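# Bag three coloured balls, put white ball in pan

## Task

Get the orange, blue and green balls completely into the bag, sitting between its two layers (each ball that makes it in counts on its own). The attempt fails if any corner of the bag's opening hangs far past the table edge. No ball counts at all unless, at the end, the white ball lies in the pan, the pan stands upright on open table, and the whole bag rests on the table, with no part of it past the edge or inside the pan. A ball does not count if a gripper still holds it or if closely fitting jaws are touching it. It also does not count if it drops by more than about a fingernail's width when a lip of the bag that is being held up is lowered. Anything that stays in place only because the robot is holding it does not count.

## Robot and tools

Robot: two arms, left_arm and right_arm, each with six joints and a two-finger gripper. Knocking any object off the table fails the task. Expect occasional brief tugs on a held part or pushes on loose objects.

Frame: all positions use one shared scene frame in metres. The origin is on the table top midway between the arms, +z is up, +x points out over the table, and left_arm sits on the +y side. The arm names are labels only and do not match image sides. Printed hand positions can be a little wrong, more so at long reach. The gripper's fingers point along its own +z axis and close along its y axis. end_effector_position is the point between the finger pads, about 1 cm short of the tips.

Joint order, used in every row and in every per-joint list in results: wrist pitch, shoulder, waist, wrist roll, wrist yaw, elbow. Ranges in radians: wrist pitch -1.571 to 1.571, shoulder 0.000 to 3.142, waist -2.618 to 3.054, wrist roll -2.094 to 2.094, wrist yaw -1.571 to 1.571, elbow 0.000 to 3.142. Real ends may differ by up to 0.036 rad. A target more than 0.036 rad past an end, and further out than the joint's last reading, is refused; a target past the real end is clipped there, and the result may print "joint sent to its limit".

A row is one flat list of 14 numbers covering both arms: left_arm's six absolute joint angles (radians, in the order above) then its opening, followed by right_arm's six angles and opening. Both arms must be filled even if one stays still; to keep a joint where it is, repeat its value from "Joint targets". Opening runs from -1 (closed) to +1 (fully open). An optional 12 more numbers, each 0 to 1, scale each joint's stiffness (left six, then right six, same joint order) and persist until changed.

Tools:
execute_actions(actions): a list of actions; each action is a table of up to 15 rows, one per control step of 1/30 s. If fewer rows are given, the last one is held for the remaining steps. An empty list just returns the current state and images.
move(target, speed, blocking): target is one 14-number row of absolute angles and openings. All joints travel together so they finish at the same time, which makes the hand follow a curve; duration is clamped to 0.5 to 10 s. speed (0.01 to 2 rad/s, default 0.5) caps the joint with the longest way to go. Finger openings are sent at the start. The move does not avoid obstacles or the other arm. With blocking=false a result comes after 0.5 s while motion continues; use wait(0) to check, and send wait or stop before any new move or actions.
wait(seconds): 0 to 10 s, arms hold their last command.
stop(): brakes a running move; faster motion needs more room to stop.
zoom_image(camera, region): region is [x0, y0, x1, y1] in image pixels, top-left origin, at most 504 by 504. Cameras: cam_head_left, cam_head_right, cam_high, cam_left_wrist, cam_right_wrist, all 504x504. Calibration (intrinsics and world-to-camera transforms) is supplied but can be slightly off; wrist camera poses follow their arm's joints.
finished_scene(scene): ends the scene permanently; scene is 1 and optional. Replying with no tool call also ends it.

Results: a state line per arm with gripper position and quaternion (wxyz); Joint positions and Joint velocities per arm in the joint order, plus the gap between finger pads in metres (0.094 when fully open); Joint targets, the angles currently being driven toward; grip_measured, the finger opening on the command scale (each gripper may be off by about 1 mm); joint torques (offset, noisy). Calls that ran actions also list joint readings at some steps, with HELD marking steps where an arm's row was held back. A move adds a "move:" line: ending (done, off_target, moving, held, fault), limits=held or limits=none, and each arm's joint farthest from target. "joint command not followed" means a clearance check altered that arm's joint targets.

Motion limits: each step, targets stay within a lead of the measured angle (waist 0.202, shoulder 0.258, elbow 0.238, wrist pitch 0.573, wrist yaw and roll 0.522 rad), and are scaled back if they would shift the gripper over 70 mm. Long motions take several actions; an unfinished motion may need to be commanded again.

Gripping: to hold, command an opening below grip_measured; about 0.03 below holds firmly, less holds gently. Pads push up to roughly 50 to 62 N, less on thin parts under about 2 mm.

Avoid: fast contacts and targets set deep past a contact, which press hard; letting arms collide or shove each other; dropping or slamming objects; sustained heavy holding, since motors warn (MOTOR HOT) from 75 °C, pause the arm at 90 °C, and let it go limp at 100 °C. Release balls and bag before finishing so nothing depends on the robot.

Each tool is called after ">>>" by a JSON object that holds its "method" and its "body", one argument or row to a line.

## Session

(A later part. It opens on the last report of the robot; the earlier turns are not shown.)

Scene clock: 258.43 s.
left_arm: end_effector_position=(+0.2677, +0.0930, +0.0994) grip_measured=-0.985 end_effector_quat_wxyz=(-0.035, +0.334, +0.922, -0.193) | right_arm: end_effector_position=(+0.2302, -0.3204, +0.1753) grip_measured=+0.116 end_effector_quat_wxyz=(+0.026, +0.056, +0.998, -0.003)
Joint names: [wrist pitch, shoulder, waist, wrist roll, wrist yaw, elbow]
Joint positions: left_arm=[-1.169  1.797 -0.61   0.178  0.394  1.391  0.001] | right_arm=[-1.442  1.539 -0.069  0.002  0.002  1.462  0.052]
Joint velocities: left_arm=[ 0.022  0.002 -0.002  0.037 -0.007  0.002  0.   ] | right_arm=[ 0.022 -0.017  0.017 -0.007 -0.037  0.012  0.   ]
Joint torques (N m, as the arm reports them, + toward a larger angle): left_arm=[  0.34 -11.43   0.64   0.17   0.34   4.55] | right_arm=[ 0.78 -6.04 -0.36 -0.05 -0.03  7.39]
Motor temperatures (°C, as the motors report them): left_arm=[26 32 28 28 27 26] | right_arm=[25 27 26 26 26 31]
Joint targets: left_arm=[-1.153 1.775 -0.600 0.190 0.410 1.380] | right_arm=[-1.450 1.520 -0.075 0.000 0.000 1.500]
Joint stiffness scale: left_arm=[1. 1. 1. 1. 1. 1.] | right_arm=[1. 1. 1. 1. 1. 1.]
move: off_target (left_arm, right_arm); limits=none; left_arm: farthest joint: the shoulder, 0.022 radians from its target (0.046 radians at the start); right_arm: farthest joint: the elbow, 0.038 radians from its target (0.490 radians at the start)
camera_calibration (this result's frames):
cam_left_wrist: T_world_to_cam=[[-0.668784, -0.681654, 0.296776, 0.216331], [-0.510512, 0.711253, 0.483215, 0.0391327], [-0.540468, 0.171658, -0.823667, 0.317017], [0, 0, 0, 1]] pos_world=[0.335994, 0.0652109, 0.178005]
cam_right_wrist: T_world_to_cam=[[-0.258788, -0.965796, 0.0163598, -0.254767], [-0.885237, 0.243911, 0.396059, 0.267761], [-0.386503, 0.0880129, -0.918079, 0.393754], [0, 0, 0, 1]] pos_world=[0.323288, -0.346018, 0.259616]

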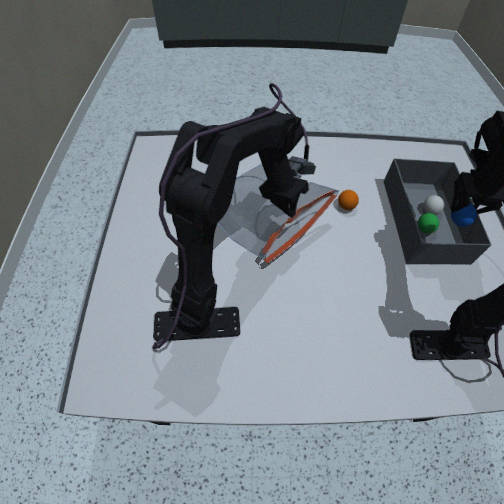

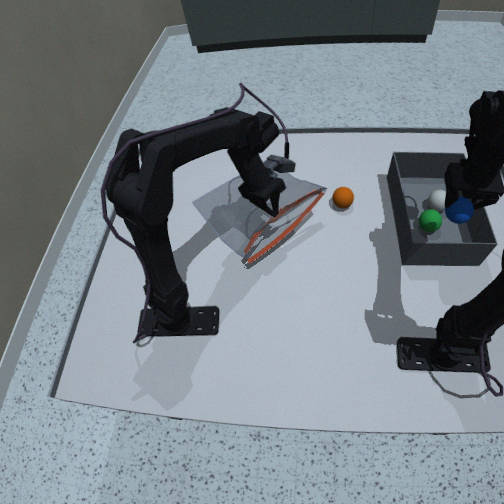

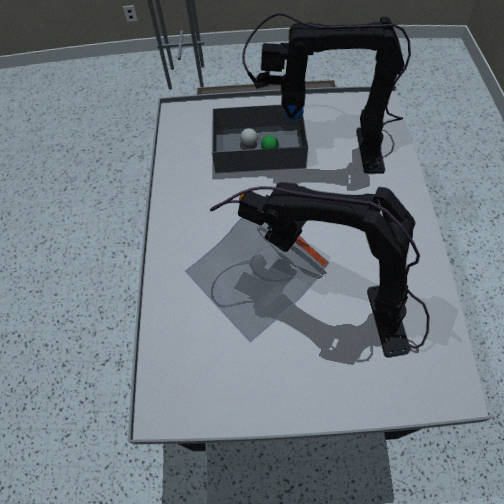

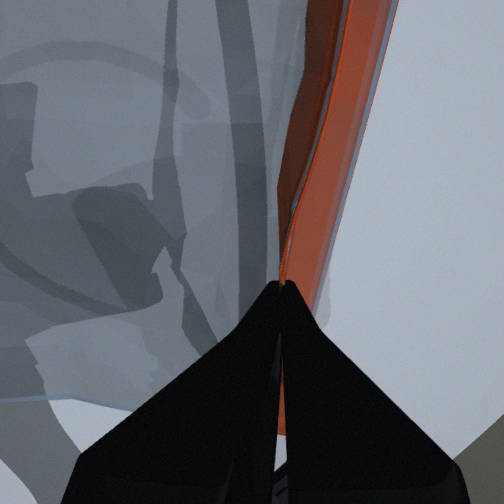

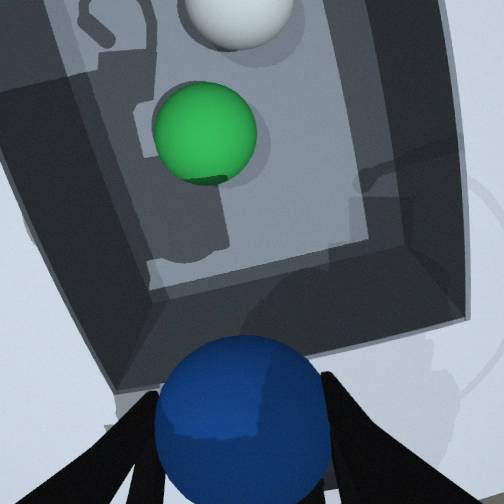

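>>> {"method": "move", "body": {
  "target": [-1.153,1.775,-0.60,0.19,0.41,1.38,-1, -1.3,1.45,0.45,0,0,1.4,0.07],
  "speed": 0.6
}}

>>> {"method": "move", "body": {
  "target": [-1.153,1.775,-0.60,0.19,0.41,1.38,-1, 0.3,1.3,0.94,0,0,0.5,0.07],
  "speed": 0.9
}}

>>> {"method": "move", "body": {
  "target": [-1.153,1.775,-0.60,0.19,0.41,1.38,-1, 1.40,1.874,0.94,0,0,0.28,0.07],
  "speed": 0.7
}}

Scene clock: 269.53 s.
left_arm: end_effector_position=(+0.2677, +0.0929, +0.0994) grip_measured=-0.985 end_effector_quat_wxyz=(-0.035, +0.334, +0.922, -0.193) | right_arm: end_effector_position=(+0.2261, -0.1760, +0.1844) grip_measured=+0.078 end_effector_quat_wxyz=(+0.098, -0.198, +0.975, +0.020)
Joint names: [wrist pitch, shoulder, waist, wrist roll, wrist yaw, elbow]
Joint positions: left_arm=[-1.169  1.797 -0.61   0.179  0.395  1.391  0.001] | right_arm=[-1.316  1.472  0.443  0.002 -0.     1.418  0.051]
Joint velocities: left_arm=[-0.051  0.007  0.012  0.007 -0.007 -0.007  0.001] | right_arm=[ 0.007  0.007 -0.007 -0.022 -0.022  0.002 -0.002]
Joint torques (N m, as the arm reports them, + toward a larger angle): left_arm=[  0.34 -11.48   0.64   0.12   0.31   4.57] | right_arm=[ 1.36 -5.96  0.46 -0.05 -0.02  4.02]
Motor temperatures (°C, as the motors report them): left_arm=[26 32 28 28 27 26] | right_arm=[25 27 26 26 26 32]
Joint targets: left_arm=[-1.153 1.775 -0.600 0.190 0.410 1.380] | right_arm=[-1.300 1.450 0.450 0.000 -0.000 1.400]
Joint stiffness scale: left_arm=[1. 1. 1. 1. 1. 1.] | right_arm=[1. 1. 1. 1. 1. 1.]
move: off_target (left_arm, right_arm); limits=none; left_arm: farthest joint: the shoulder, 0.022 radians from its target (0.022 radians at the start); right_arm: farthest joint: the shoulder, 0.022 radians from its target (0.089 radians at the start)
camera_calibration (this result's frames):
cam_left_wrist: T_world_to_cam=[[-0.669004, -0.6813, 0.297093, 0.216259], [-0.510233, 0.711628, 0.482958, 0.0390591], [-0.540459, 0.171514, -0.823703, 0.317046], [0, 0, 0, 1]] pos_world=[0.335958, 0.0651643, 0.178039]
cam_right_wrist: T_world_to_cam=[[0.247976, -0.96873, -0.0083321, -0.227066], [-0.935438, -0.241673, 0.257971, 0.176741], [-0.251918, -0.0561767, -0.966117, 0.340826], [0, 0, 0, 1]] pos_world=[0.307498, -0.158106, 0.281791]

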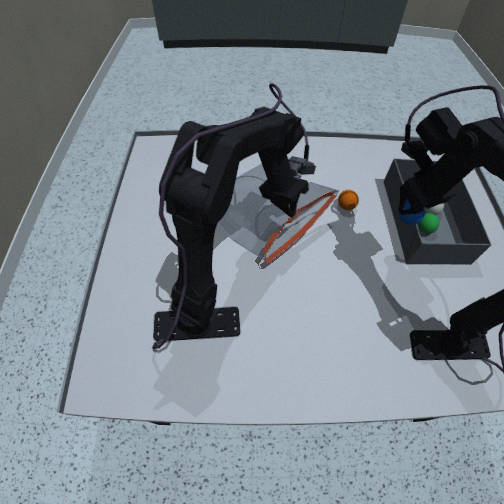

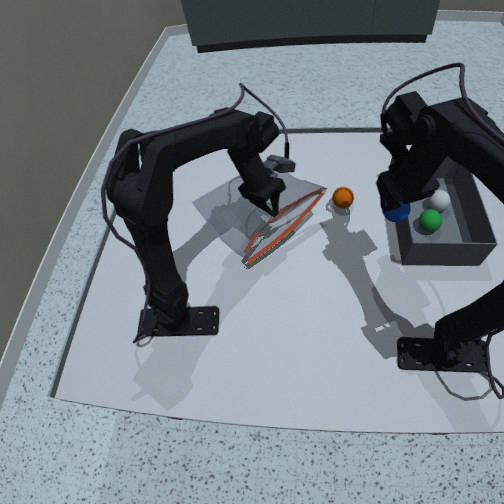

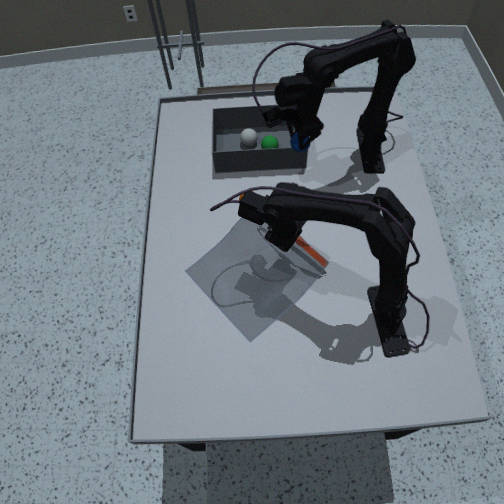

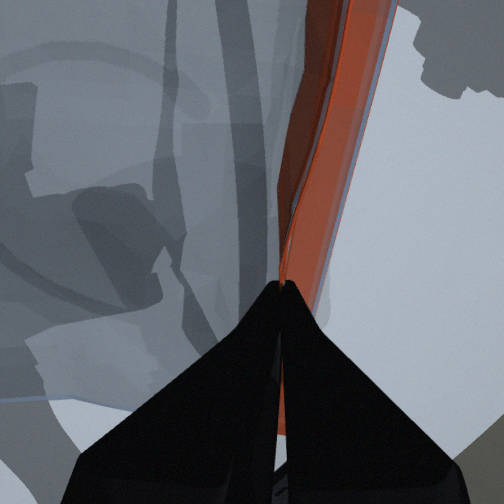

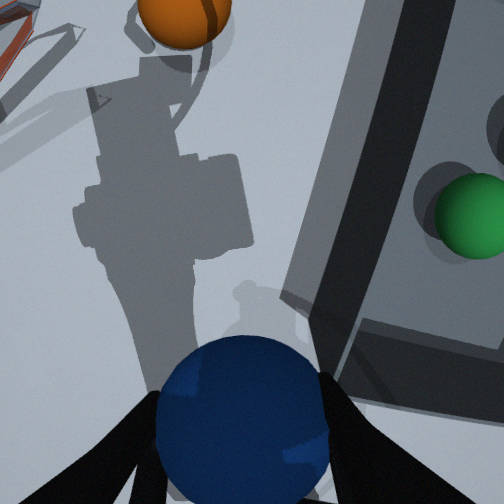

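Scene clock: 272.23 s.
left_arm: end_effector_position=(+0.2677, +0.0929, +0.0994) grip_measured=-0.985 end_effector_quat_wxyz=(-0.035, +0.334, +0.922, -0.193) | right_arm: end_effector_position=(+0.1990, +0.0061, +0.1134) grip_measured=+0.078 end_effector_quat_wxyz=(+0.449, -0.372, +0.784, +0.214)
Joint names: [wrist pitch, shoulder, waist, wrist roll, wrist yaw, elbow]
Joint positions: left_arm=[-1.169  1.797 -0.61   0.179  0.395  1.391  0.001] | right_arm=[ 0.28   1.321  0.929  0.002 -0.     0.513  0.051]
Joint velocities: left_arm=[ 0.007 -0.007 -0.002  0.051 -0.022 -0.012 -0.001] | right_arm=[-0.022 -0.007  0.012  0.037 -0.007 -0.002 -0.   ]
Joint torques (N m, as the arm reports them, + toward a larger angle): left_arm=[  0.33 -11.42   0.69   0.11   0.33   4.57] | right_arm=[ 2.61 -5.08  0.8  -0.05 -0.01  4.67]
Motor temperatures (°C, as the motors report them): left_arm=[26 32 28 28 27 26] | right_arm=[25 27 26 26 26 32]
Joint targets: left_arm=[-1.153 1.775 -0.600 0.190 0.410 1.380] | right_arm=[0.300 1.300 0.940 -0.000 -0.000 0.500]
Joint stiffness scale: left_arm=[1. 1. 1. 1. 1. 1.] | right_arm=[1. 1. 1. 1. 1. 1.]
move: off_target (left_arm, right_arm); limits=none; left_arm: farthest joint: the shoulder, 0.022 radians from its target (0.022 radians at the start); right_arm: farthest joint: the shoulder, 0.021 radians from its target (0.172 radians at the start)
camera_calibration (this result's frames):
cam_left_wrist: T_world_to_cam=[[-0.669004, -0.6813, 0.297093, 0.216259], [-0.510233, 0.711628, 0.482958, 0.0390591], [-0.540459, 0.171514, -0.823703, 0.317046], [0, 0, 0, 1]] pos_world=[0.335958, 0.0651643, 0.178039]
cam_right_wrist: T_world_to_cam=[[0.707262, -0.696984, -0.118298, -0.125087], [-0.634444, -0.551953, -0.541137, 0.246284], [0.311868, 0.457779, -0.832572, 0.145144], [0, 0, 0, 1]] pos_world=[0.199457, -0.0176899, 0.239318]

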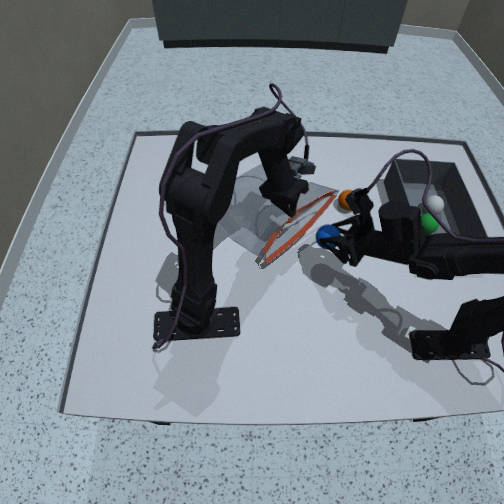

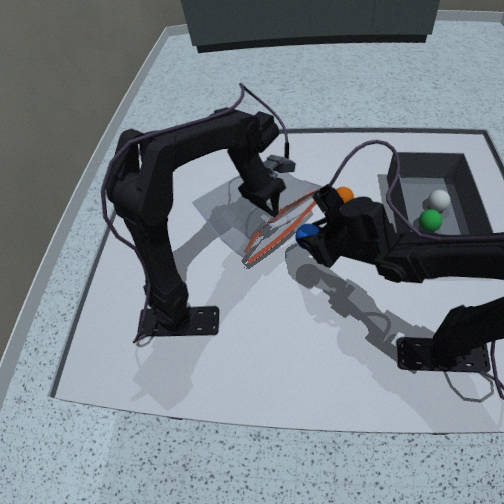

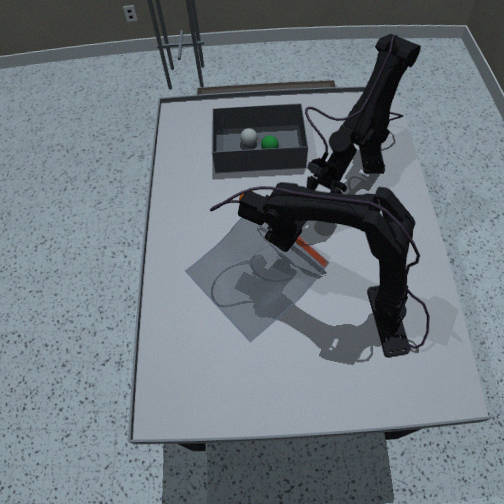

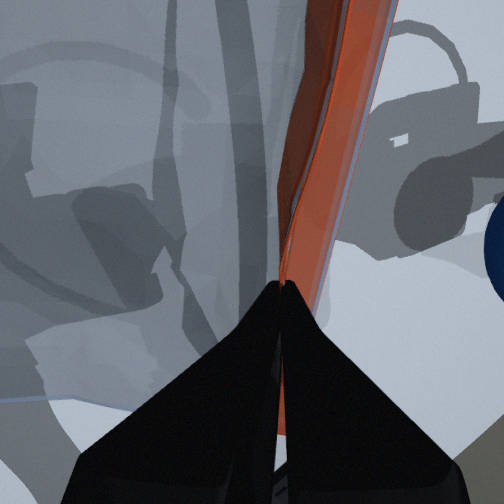

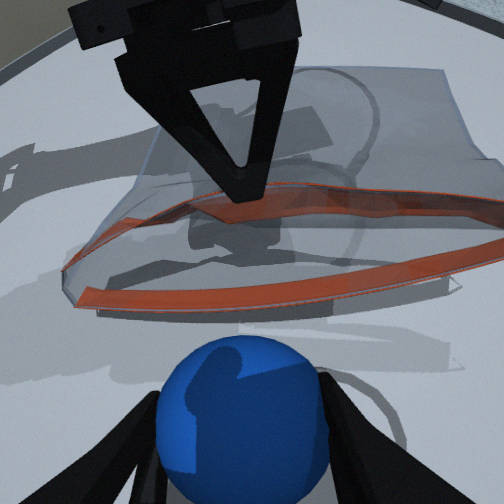

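Scene clock: 274.67 s.
left_arm: end_effector_position=(+0.2676, +0.0929, +0.0994) grip_measured=-0.985 end_effector_quat_wxyz=(-0.035, +0.334, +0.922, -0.193) | right_arm: end_effector_position=(+0.2117, +0.0218, +0.0787) grip_measured=+0.078 end_effector_quat_wxyz=(+0.574, -0.331, +0.697, +0.274)
Joint names: [wrist pitch, shoulder, waist, wrist roll, wrist yaw, elbow]
Joint positions: left_arm=[-1.169  1.797 -0.61   0.179  0.395  1.391  0.001] | right_arm=[ 1.379  1.871  0.929  0.002 -0.     0.301  0.051]
Joint velocities: left_arm=[ 0.051 -0.012  0.007 -0.037  0.037 -0.012 -0.001] | right_arm=[-0.037 -0.022 -0.007 -0.037  0.081 -0.007 -0.   ]
Joint torques (N m, as the arm reports them, + toward a larger angle): left_arm=[  0.34 -11.44   0.61   0.11   0.33   4.59] | right_arm=[ 2.76 -4.86  0.79 -0.05 -0.01  1.54]
Motor temperatures (°C, as the motors report them): left_arm=[26 32 28 28 27 26] | right_arm=[26 27 26 26 26 31]
Joint targets: left_arm=[-1.153 1.775 -0.600 0.190 0.410 1.380] | right_arm=[1.400 1.874 0.940 0.000 0.000 0.280]
Joint stiffness scale: left_arm=[1. 1. 1. 1. 1. 1.] | right_arm=[1. 1. 1. 1. 1. 1.]
move: off_target (left_arm, right_arm); limits=none; left_arm: farthest joint: the shoulder, 0.022 radians from its target (0.022 radians at the start); right_arm: farthest joint: the elbow, 0.021 radians from its target (0.233 radians at the start)
camera_calibration (this result's frames):
cam_left_wrist: T_world_to_cam=[[-0.668947, -0.681202, 0.297445, 0.216134], [-0.510143, 0.711787, 0.482818, 0.0390446], [-0.540615, 0.17124, -0.823658, 0.317123], [0, 0, 0, 1]] pos_world=[0.335942, 0.0651358, 0.178061]
cam_right_wrist: T_world_to_cam=[[0.73535, -0.662453, -0.142882, -0.132052], [-0.491823, -0.376624, -0.785025, 0.229398], [0.46623, 0.647541, -0.602761, 0.0502152], [0, 0, 0, 1]] pos_world=[0.186516, -0.0335978, 0.191483]

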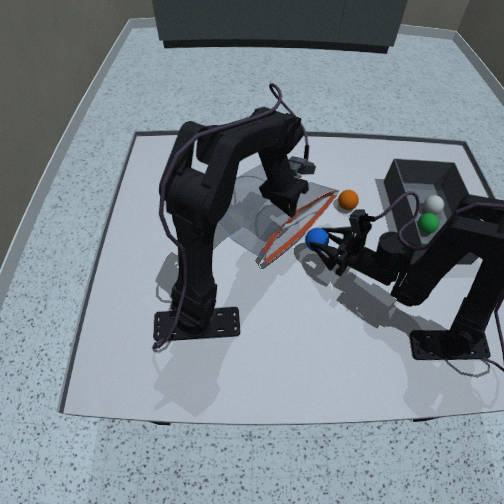

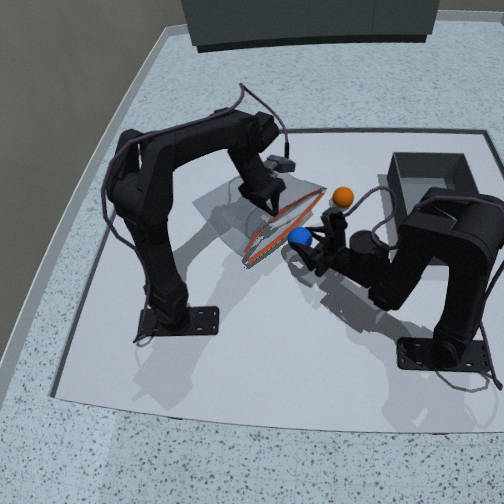

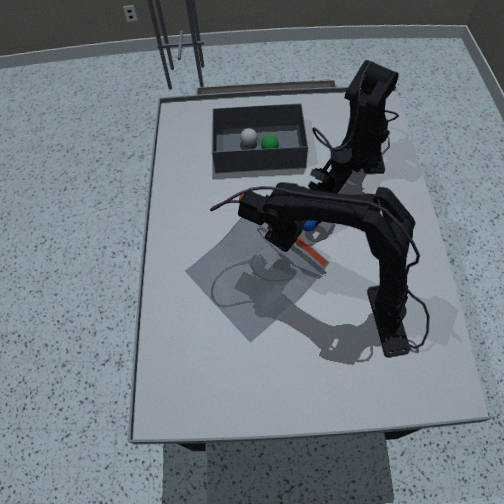

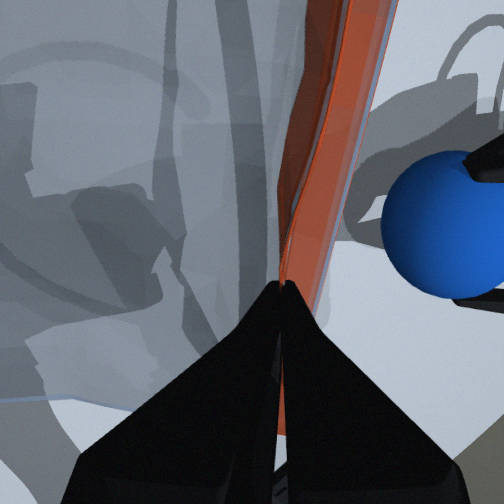

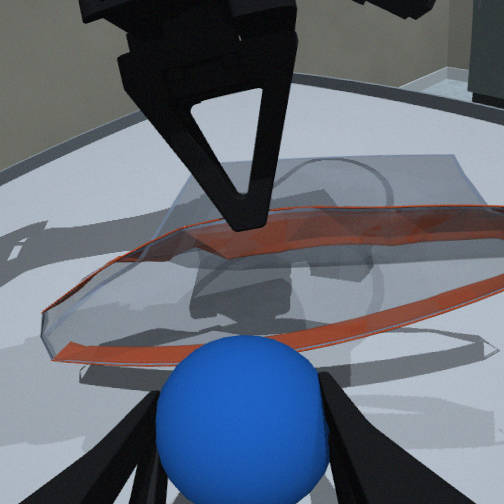

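>>> {"method": "move", "body": {
  "target": [-1.153,1.775,-0.60,0.19,0.41,1.38,-1, 1.262,1.94,0.94,0,0,0.50,0.07],
  "speed": 0.2
}}

Scene clock: 285.90 s.
left_arm: end_effector_position=(+0.2677, +0.0929, +0.0994) grip_measured=-0.985 end_effector_quat_wxyz=(-0.035, +0.334, +0.922, -0.193) | right_arm: end_effector_position=(+0.2367, +0.0525, +0.0766) grip_measured=+0.078 end_effector_quat_wxyz=(+0.569, -0.333, +0.701, +0.271)
Joint names: [wrist pitch, shoulder, waist, wrist roll, wrist yaw, elbow]
Joint positions: left_arm=[-1.169  1.797 -0.61   0.179  0.395  1.391  0.001] | right_arm=[ 1.264  1.936  0.929  0.002 -0.     0.465  0.051]
Joint velocities: left_arm=[-0.007 -0.007 -0.012 -0.007 -0.022 -0.002  0.   ] | right_arm=[ 0.007  0.002  0.017  0.007  0.066 -0.002  0.   ]
Joint torques (N m, as the arm reports them, + toward a larger angle): left_arm=[  0.35 -11.42   0.64   0.12   0.33   4.57] | right_arm=[ 2.52 -5.7   0.78 -0.05 -0.01  5.49]
Motor temperatures (°C, as the motors report them): left_arm=[26 32 28 28 27 26] | right_arm=[29 27 26 26 26 31]
Joint targets: left_arm=[-1.153 1.775 -0.600 0.190 0.410 1.380] | right_arm=[1.262 1.940 0.940 -0.000 0.000 0.500]
Joint stiffness scale: left_arm=[1. 1. 1. 1. 1. 1.] | right_arm=[1. 1. 1. 1. 1. 1.]
move: off_target (left_arm, right_arm); limits=none; left_arm: farthest joint: the shoulder, 0.022 radians from its target (0.022 radians at the start); right_arm: farthest joint: the elbow, 0.035 radians from its target (0.199 radians at the start)
camera_calibration (this result's frames):
cam_left_wrist: T_world_to_cam=[[-0.669004, -0.6813, 0.297093, 0.216259], [-0.510233, 0.711628, 0.482958, 0.0390591], [-0.540459, 0.171514, -0.823703, 0.317046], [0, 0, 0, 1]] pos_world=[0.335958, 0.0651643, 0.178039]
cam_right_wrist: T_world_to_cam=[[0.733978, -0.66414, -0.142104, -0.130022], [-0.499337, -0.385862, -0.77574, 0.253161], [0.460367, 0.640334, -0.614845, 0.0201338], [0, 0, 0, 1]] pos_world=[0.212577, -0.00155998, 0.19029]

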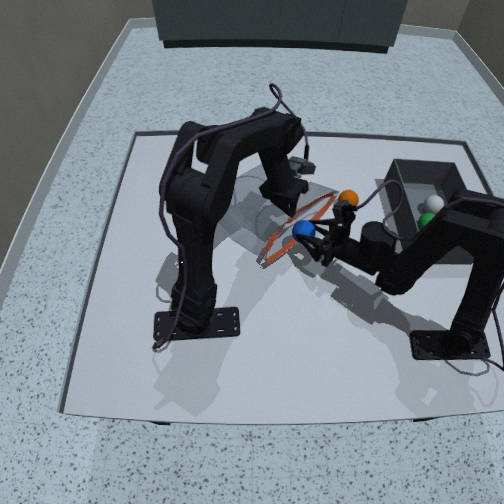

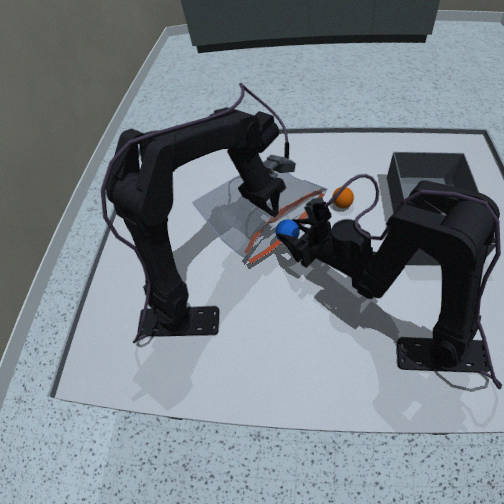

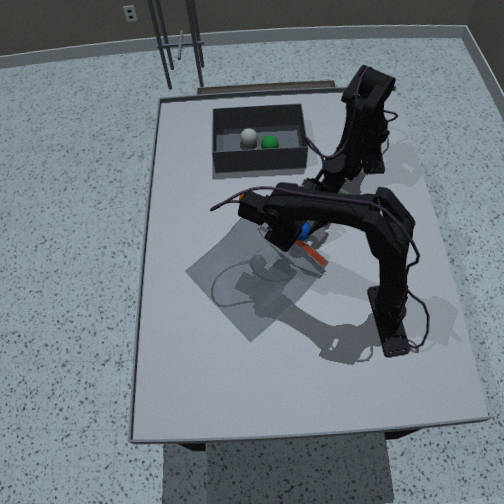

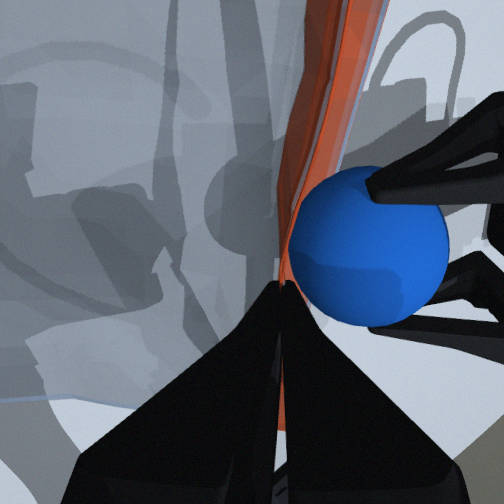

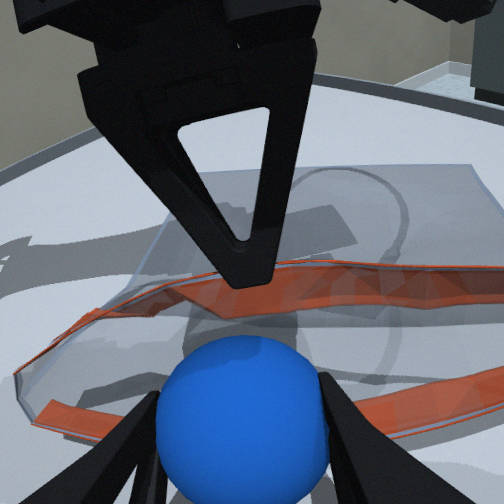

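>>> {"method": "move", "body": {
  "target": [-1.153,1.775,-0.60,0.19,0.41,1.38,-1, 1.347,2.09,0.94,0,0,0.596,0.07],
  "speed": 0.12
}}

Scene clock: 291.00 s.
left_arm: end_effector_position=(+0.2678, +0.0928, +0.0994) grip_measured=-0.985 end_effector_quat_wxyz=(-0.035, +0.334, +0.922, -0.193) | right_arm: end_effector_position=(+0.2512, +0.0702, +0.0562) grip_measured=+0.078 end_effector_quat_wxyz=(+0.571, -0.332, +0.700, +0.272)
Joint names: [wrist pitch, shoulder, waist, wrist roll, wrist yaw, elbow]
Joint positions: left_arm=[-1.168  1.797 -0.61   0.179  0.395  1.391  0.001] | right_arm=[ 1.325  2.087  0.929  0.002 -0.     0.561  0.051]
Joint velocities: left_arm=[ 0.051  0.017  0.007 -0.007  0.007  0.002 -0.   ] | right_arm=[-0.022  0.007 -0.012 -0.022 -0.007  0.002  0.   ]
Joint torques (N m, as the arm reports them, + toward a larger angle): left_arm=[  0.33 -11.48   0.68   0.1    0.33   4.6 ] | right_arm=[ 2.75 -6.64  0.79 -0.05 -0.02  5.29]
Motor temperatures (°C, as the motors report them): left_arm=[26 32 28 28 27 26] | right_arm=[29 27 26 26 26 31]
Joint targets: left_arm=[-1.153 1.775 -0.600 0.190 0.410 1.380] | right_arm=[1.347 2.090 0.940 0.000 0.000 0.596]
Joint stiffness scale: left_arm=[1. 1. 1. 1. 1. 1.] | right_arm=[1. 1. 1. 1. 1. 1.]
move: off_target (left_arm, right_arm); limits=none; left_arm: farthest joint: the shoulder, 0.022 radians from its target (0.022 radians at the start); right_arm: farthest joint: the elbow, 0.035 radians from its target (0.131 radians at the start)
camera_calibration (this result's frames):
cam_left_wrist: T_world_to_cam=[[-0.669144, -0.68109, 0.297259, 0.216239], [-0.510463, 0.711969, 0.482211, 0.0393167], [-0.540068, 0.170929, -0.824081, 0.317146], [0, 0, 0, 1]] pos_world=[0.336045, 0.0650769, 0.178116]
cam_right_wrist: T_world_to_cam=[[0.734389, -0.663635, -0.142341, -0.131847], [-0.497092, -0.383102, -0.778545, 0.250846], [0.462138, 0.642511, -0.611234, -0.0112053], [0, 0, 0, 1]] pos_world=[0.226699, 0.0158005, 0.169678]

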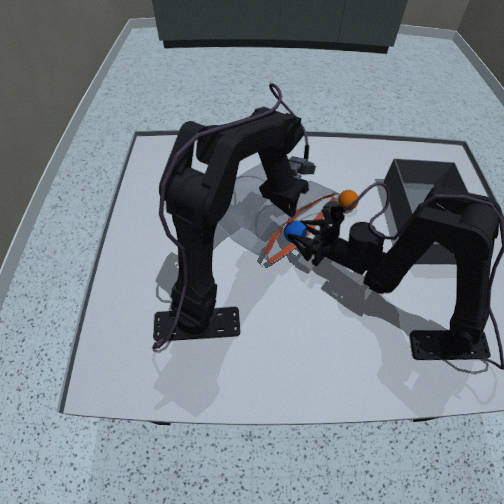

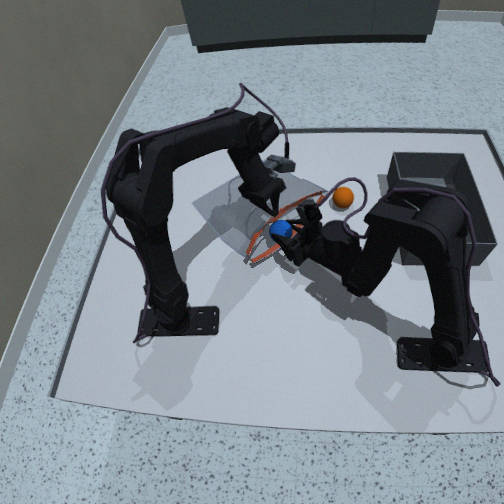

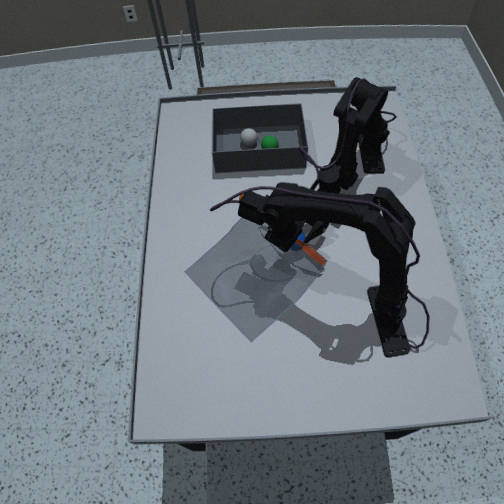

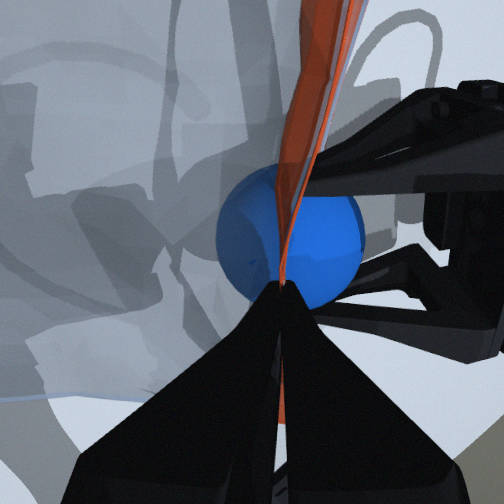

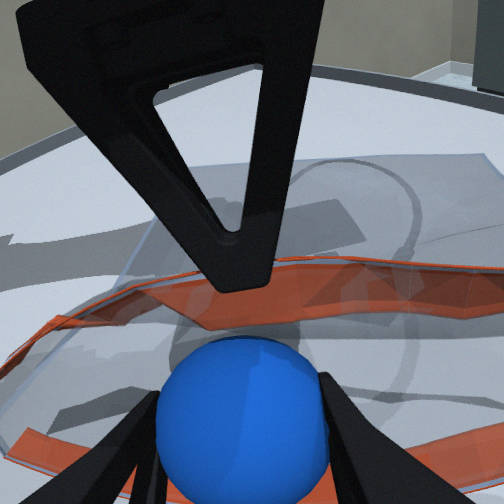

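>>> {"method": "move", "body": {
  "target": [-1.153,1.775,-0.60,0.19,0.41,1.38,-1, 1.262,2.202,0.94,0,0,0.772,0.07],
  "speed": 0.12
}}

Scene clock: 297.20 s.
left_arm: end_effector_position=(+0.2678, +0.0928, +0.0994) grip_measured=-0.985 end_effector_quat_wxyz=(-0.035, +0.334, +0.922, -0.193) | right_arm: end_effector_position=(+0.2764, +0.1013, +0.0453) grip_measured=+0.078 end_effector_quat_wxyz=(+0.571, -0.332, +0.700, +0.272)
Joint names: [wrist pitch, shoulder, waist, wrist roll, wrist yaw, elbow]
Joint positions: left_arm=[-1.168  1.797 -0.61   0.179  0.395  1.391  0.001] | right_arm=[ 1.264  2.2    0.929  0.002 -0.     0.736  0.051]
Joint velocities: left_arm=[-0.022 -0.002 -0.012 -0.007  0.007 -0.002  0.   ] | right_arm=[-0.007 -0.007  0.002  0.007 -0.007 -0.002 -0.001]
Joint torques (N m, as the arm reports them, + toward a larger angle): left_arm=[  0.33 -11.46   0.67   0.12   0.32   4.57] | right_arm=[ 2.48 -7.72  0.79 -0.05 -0.01  5.59]
Motor temperatures (°C, as the motors report them): left_arm=[26 32 28 28 27 26] | right_arm=[30 27 26 26 26 31]
Joint targets: left_arm=[-1.153 1.775 -0.600 0.190 0.410 1.380] | right_arm=[1.262 2.202 0.940 0.000 -0.000 0.772]
Joint stiffness scale: left_arm=[1. 1. 1. 1. 1. 1.] | right_arm=[1. 1. 1. 1. 1. 1.]
move: off_target (left_arm, right_arm); limits=none; left_arm: farthest joint: the shoulder, 0.022 radians from its target (0.022 radians at the start); right_arm: farthest joint: the elbow, 0.036 radians from its target (0.211 radians at the start)
camera_calibration (this result's frames):
cam_left_wrist: T_world_to_cam=[[-0.669144, -0.68109, 0.297259, 0.216239], [-0.510463, 0.711969, 0.482211, 0.0393167], [-0.540068, 0.170929, -0.824081, 0.317146], [0, 0, 0, 1]] pos_world=[0.336045, 0.0650769, 0.178116]
cam_right_wrist: T_world_to_cam=[[0.734492, -0.663509, -0.1424, -0.131384], [-0.49653, -0.382411, -0.779243, 0.266589], [0.462579, 0.643054, -0.61033, -0.0497064], [0, 0, 0, 1]] pos_world=[0.251863, 0.0467356, 0.158691]

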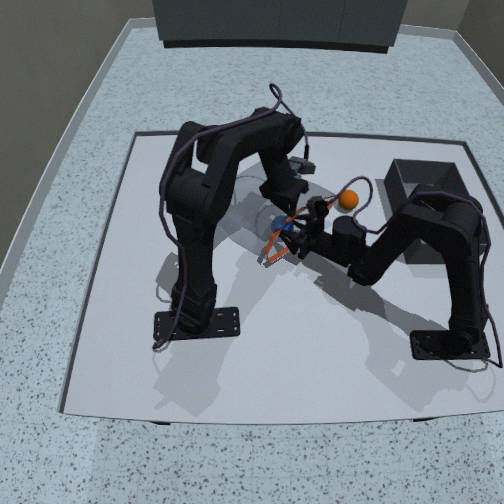

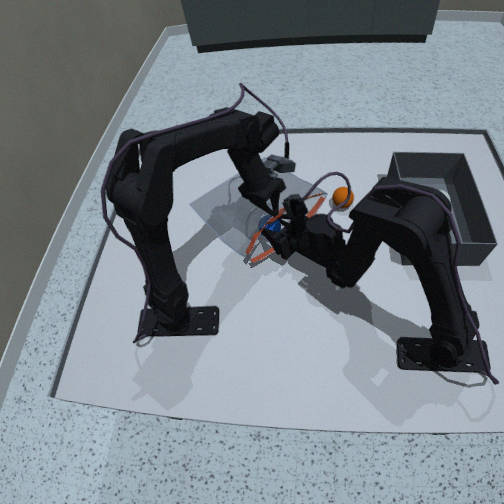

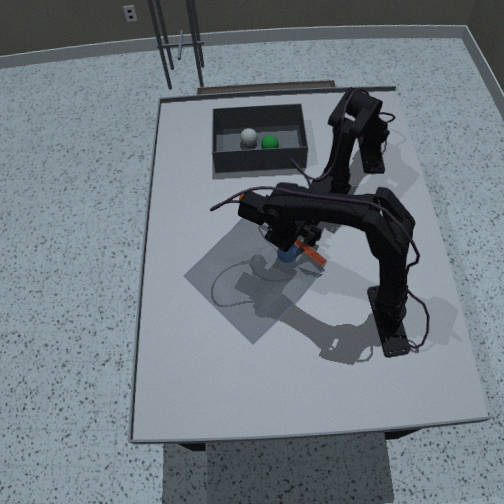

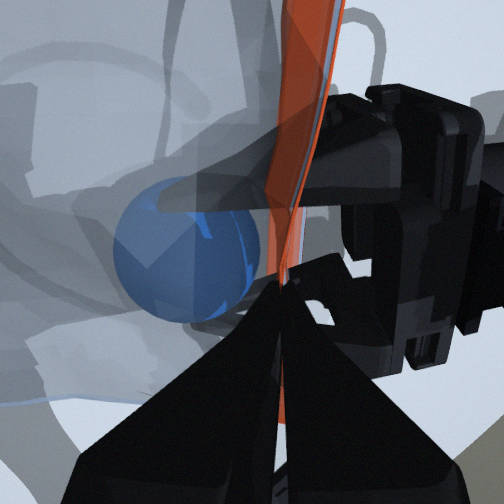

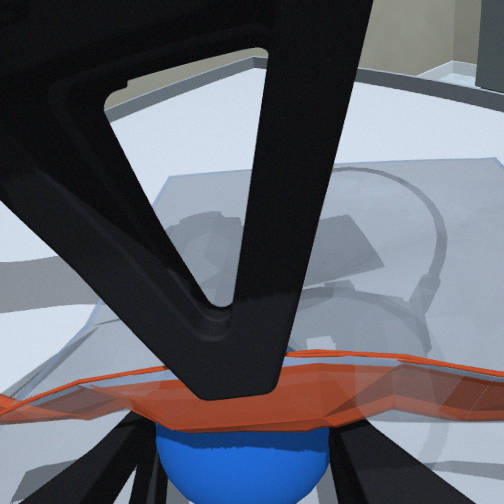

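>>> {"method": "move", "body": {
  "target": [-1.153,1.775,-0.60,0.19,0.41,1.38,-1, 1.245,2.265,0.94,0,0,0.855,0.07],
  "speed": 0.1
}}

>>> {"method": "execute_actions", "body": {
  "actions": [
    [[-1.153,1.775,-0.60,0.19,0.41,1.38,-1, 1.245,2.265,0.94,0,0,0.855,0.2],[-1.153,1.775,-0.60,0.19,0.41,1.38,-1, 1.245,2.265,0.94,0,0,0.855,0.2],[-1.153,1.775,-0.60,0.19,0.41,1.38,-1, 1.245,2.265,0.94,0,0,0.855,0.2],[-1.153,1.775,-0.60,0.19,0.41,1.38,-1, 1.245,2.265,0.94,0,0,0.855,0.3],[-1.153,1.775,-0.60,0.19,0.41,1.38,-1, 1.245,2.265,0.94,0,0,0.855,0.3],[-1.153,1.775,-0.60,0.19,0.41,1.38,-1, 1.245,2.265,0.94,0,0,0.855,0.4]]
  ]
}}

Scene clock: 306.73 s.
left_arm: end_effector_position=(+0.2680, +0.0928, +0.0994) grip_measured=-0.985 end_effector_quat_wxyz=(-0.035, +0.334, +0.922, -0.193) | right_arm: end_effector_position=(+0.2878, +0.1153, +0.0381) grip_measured=+0.078 end_effector_quat_wxyz=(+0.573, -0.331, +0.698, +0.273)
Joint names: [wrist pitch, shoulder, waist, wrist roll, wrist yaw, elbow]
Joint positions: left_arm=[-1.168  1.797 -0.61   0.179  0.394  1.391  0.001] | right_arm=[ 1.249  2.263  0.929  0.002 -0.     0.819  0.051]
Joint velocities: left_arm=[-0.022  0.007 -0.017 -0.081  0.007  0.012 -0.   ] | right_arm=[-0.022 -0.002  0.007 -0.037 -0.007  0.017 -0.   ]
Joint torques (N m, as the arm reports them, + toward a larger angle): left_arm=[  0.33 -11.48   0.66   0.12   0.34   4.56] | right_arm=[ 2.47 -8.21  0.78 -0.05 -0.01  5.7 ]
Motor temperatures (°C, as the motors report them): left_arm=[26 32 28 28 27 26] | right_arm=[30 28 26 26 26 31]
Joint targets: left_arm=[-1.153 1.775 -0.600 0.190 0.410 1.380] | right_arm=[1.245 2.265 0.940 -0.000 0.000 0.855]
Joint stiffness scale: left_arm=[1. 1. 1. 1. 1. 1.] | right_arm=[1. 1. 1. 1. 1. 1.]
move: off_target (left_arm, right_arm); limits=none; left_arm: farthest joint: the shoulder, 0.022 radians from its target (0.022 radians at the start); right_arm: farthest joint: the elbow, 0.036 radians from its target (0.119 radians at the start)
camera_calibration (this result's frames):
cam_left_wrist: T_world_to_cam=[[-0.669455, -0.681173, 0.296368, 0.216594], [-0.510963, 0.711832, 0.481883, 0.0396179], [-0.53921, 0.171166, -0.824594, 0.317015], [0, 0, 0, 1]] pos_world=[0.336181, 0.0650748, 0.178126]
cam_right_wrist: T_world_to_cam=[[0.734972, -0.662918, -0.142672, -0.131687], [-0.493898, -0.379176, -0.78249, 0.27095], [0.464629, 0.645573, -0.606098, -0.0694478], [0, 0, 0, 1]] pos_world=[0.262876, 0.0602737, 0.151136]

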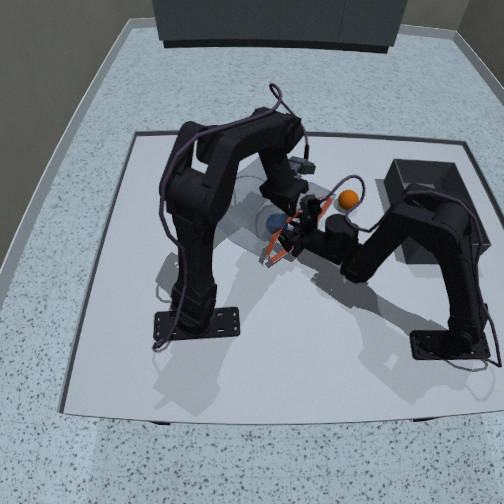

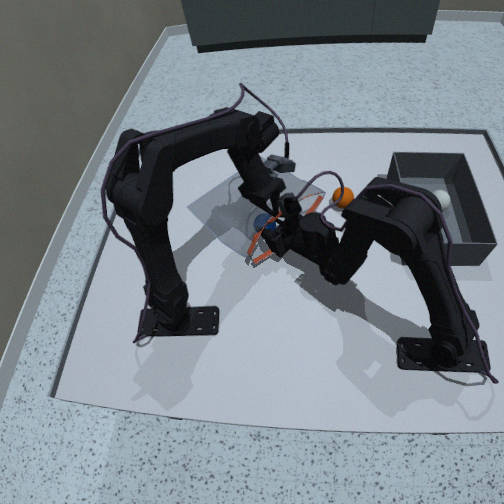

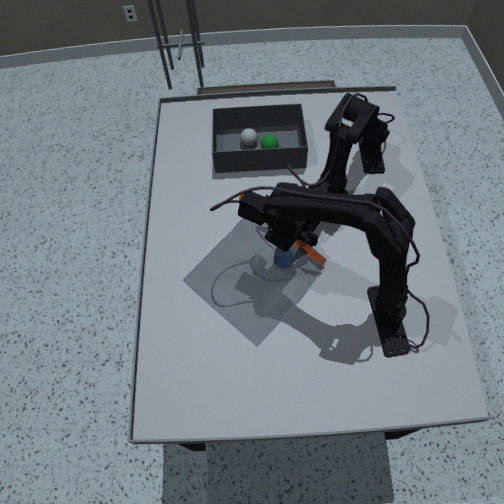

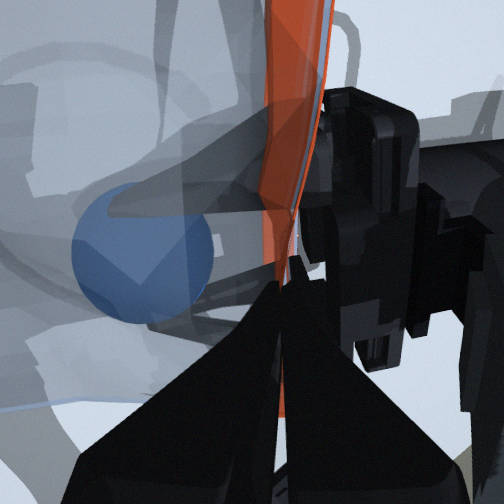

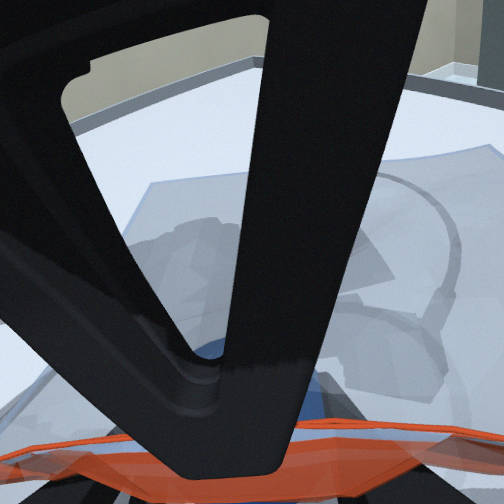

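Scene clock: 307.23 s.
left_arm: end_effector_position=(+0.2681, +0.0928, +0.0994) grip_measured=-0.985 end_effector_quat_wxyz=(-0.034, +0.334, +0.922, -0.193) | right_arm: end_effector_position=(+0.2877, +0.1152, +0.0375) grip_measured=+0.397 end_effector_quat_wxyz=(+0.572, -0.331, +0.699, +0.273)
Joint names: [wrist pitch, shoulder, waist, wrist roll, wrist yaw, elbow]
Joint positions: left_arm=[-1.167  1.797 -0.61   0.179  0.394  1.391  0.001] | right_arm=[ 1.247  2.263  0.929  0.002 -0.     0.819  0.066]
Joint velocities: left_arm=[-0.066 -0.017 -0.007 -0.037 -0.007  0.012  0.   ] | right_arm=[ 0.007 -0.002 -0.012  0.037  0.007 -0.007 -0.   ]
Joint torques (N m, as the arm reports them, + toward a larger angle): left_arm=[  0.32 -11.45   0.65   0.12   0.33   4.6 ] | right_arm=[ 2.5  -8.21  0.79 -0.05 -0.01  5.7 ]
Motor temperatures (°C, as the motors report them): left_arm=[26 32 28 28 27 26] | right_arm=[30 28 26 26 26 31]
Joint targets: left_arm=[-1.153 1.775 -0.600 0.190 0.410 1.380] | right_arm=[1.245 2.265 0.940 -0.000 -0.000 0.855]
Joint stiffness scale: left_arm=[1. 1. 1. 1. 1. 1.] | right_arm=[1. 1. 1. 1. 1. 1.]
Step readings (joint positions):
0: left_arm=[-1.168 1.797 -0.610 0.179 0.394 1.391] | right_arm=[1.249 2.263 0.929 0.002 -0.000 0.819]
1: left_arm=[-1.168 1.797 -0.610 0.179 0.394 1.391] | right_arm=[1.249 2.263 0.929 0.002 -0.000 0.819]
2: left_arm=[-1.168 1.797 -0.610 0.179 0.394 1.391] | right_arm=[1.249 2.263 0.929 0.002 -0.000 0.819]
4: left_arm=[-1.167 1.797 -0.610 0.179 0.394 1.391] | right_arm=[1.248 2.263 0.929 0.002 -0.000 0.819]
8: left_arm=[-1.167 1.797 -0.610 0.179 0.394 1.391] | right_arm=[1.248 2.263 0.929 0.002 -0.000 0.819]
15: Joint positions above
camera_calibration (this result's frames):
cam_left_wrist: T_world_to_cam=[[-0.669553, -0.681117, 0.296274, 0.216647], [-0.511123, 0.711923, 0.48158, 0.039754], [-0.538937, 0.17101, -0.824805, 0.317026], [0, 0, 0, 1]] pos_world=[0.336233, 0.0650453, 0.178153]
cam_right_wrist: T_world_to_cam=[[0.734766, -0.663171, -0.142556, -0.131688], [-0.495027, -0.380564, -0.781101, 0.270879], [0.463752, 0.644496, -0.607914, -0.069253], [0, 0, 0, 1]] pos_world=[0.262969, 0.0603881, 0.150711]

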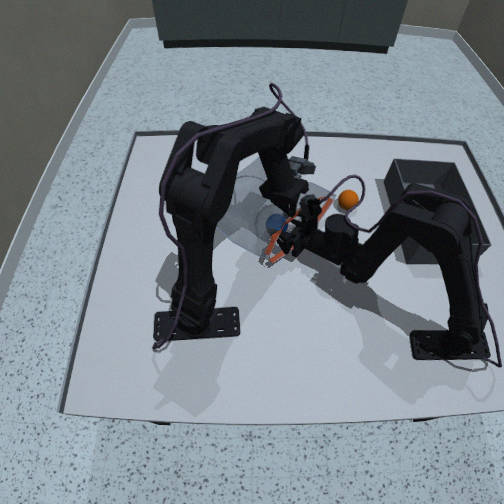

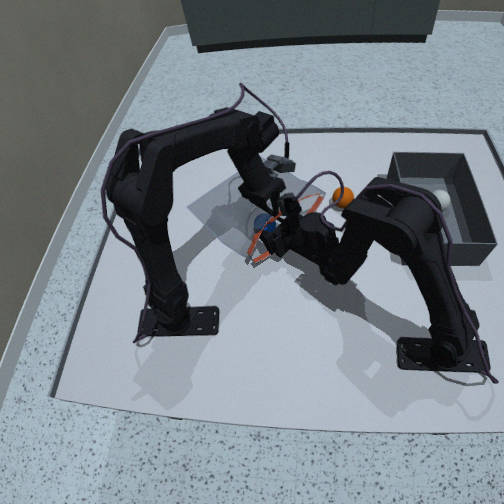

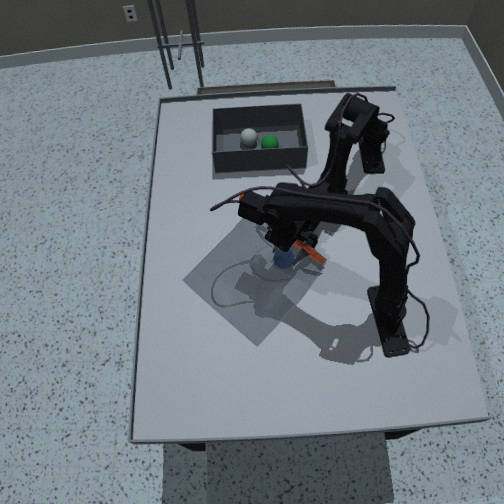

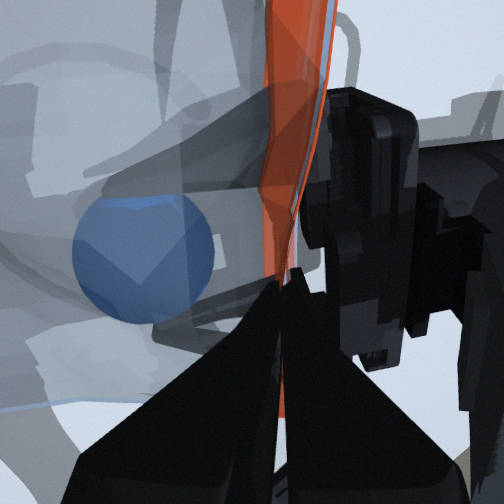

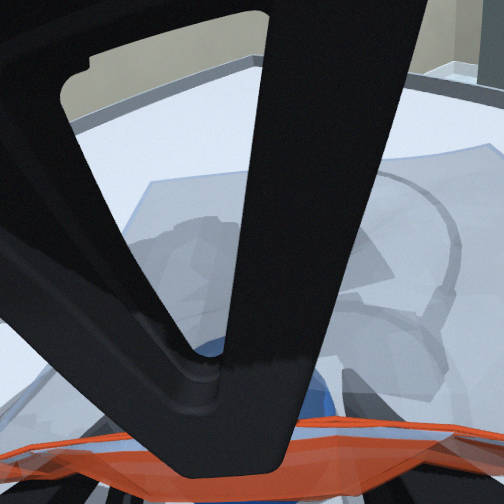

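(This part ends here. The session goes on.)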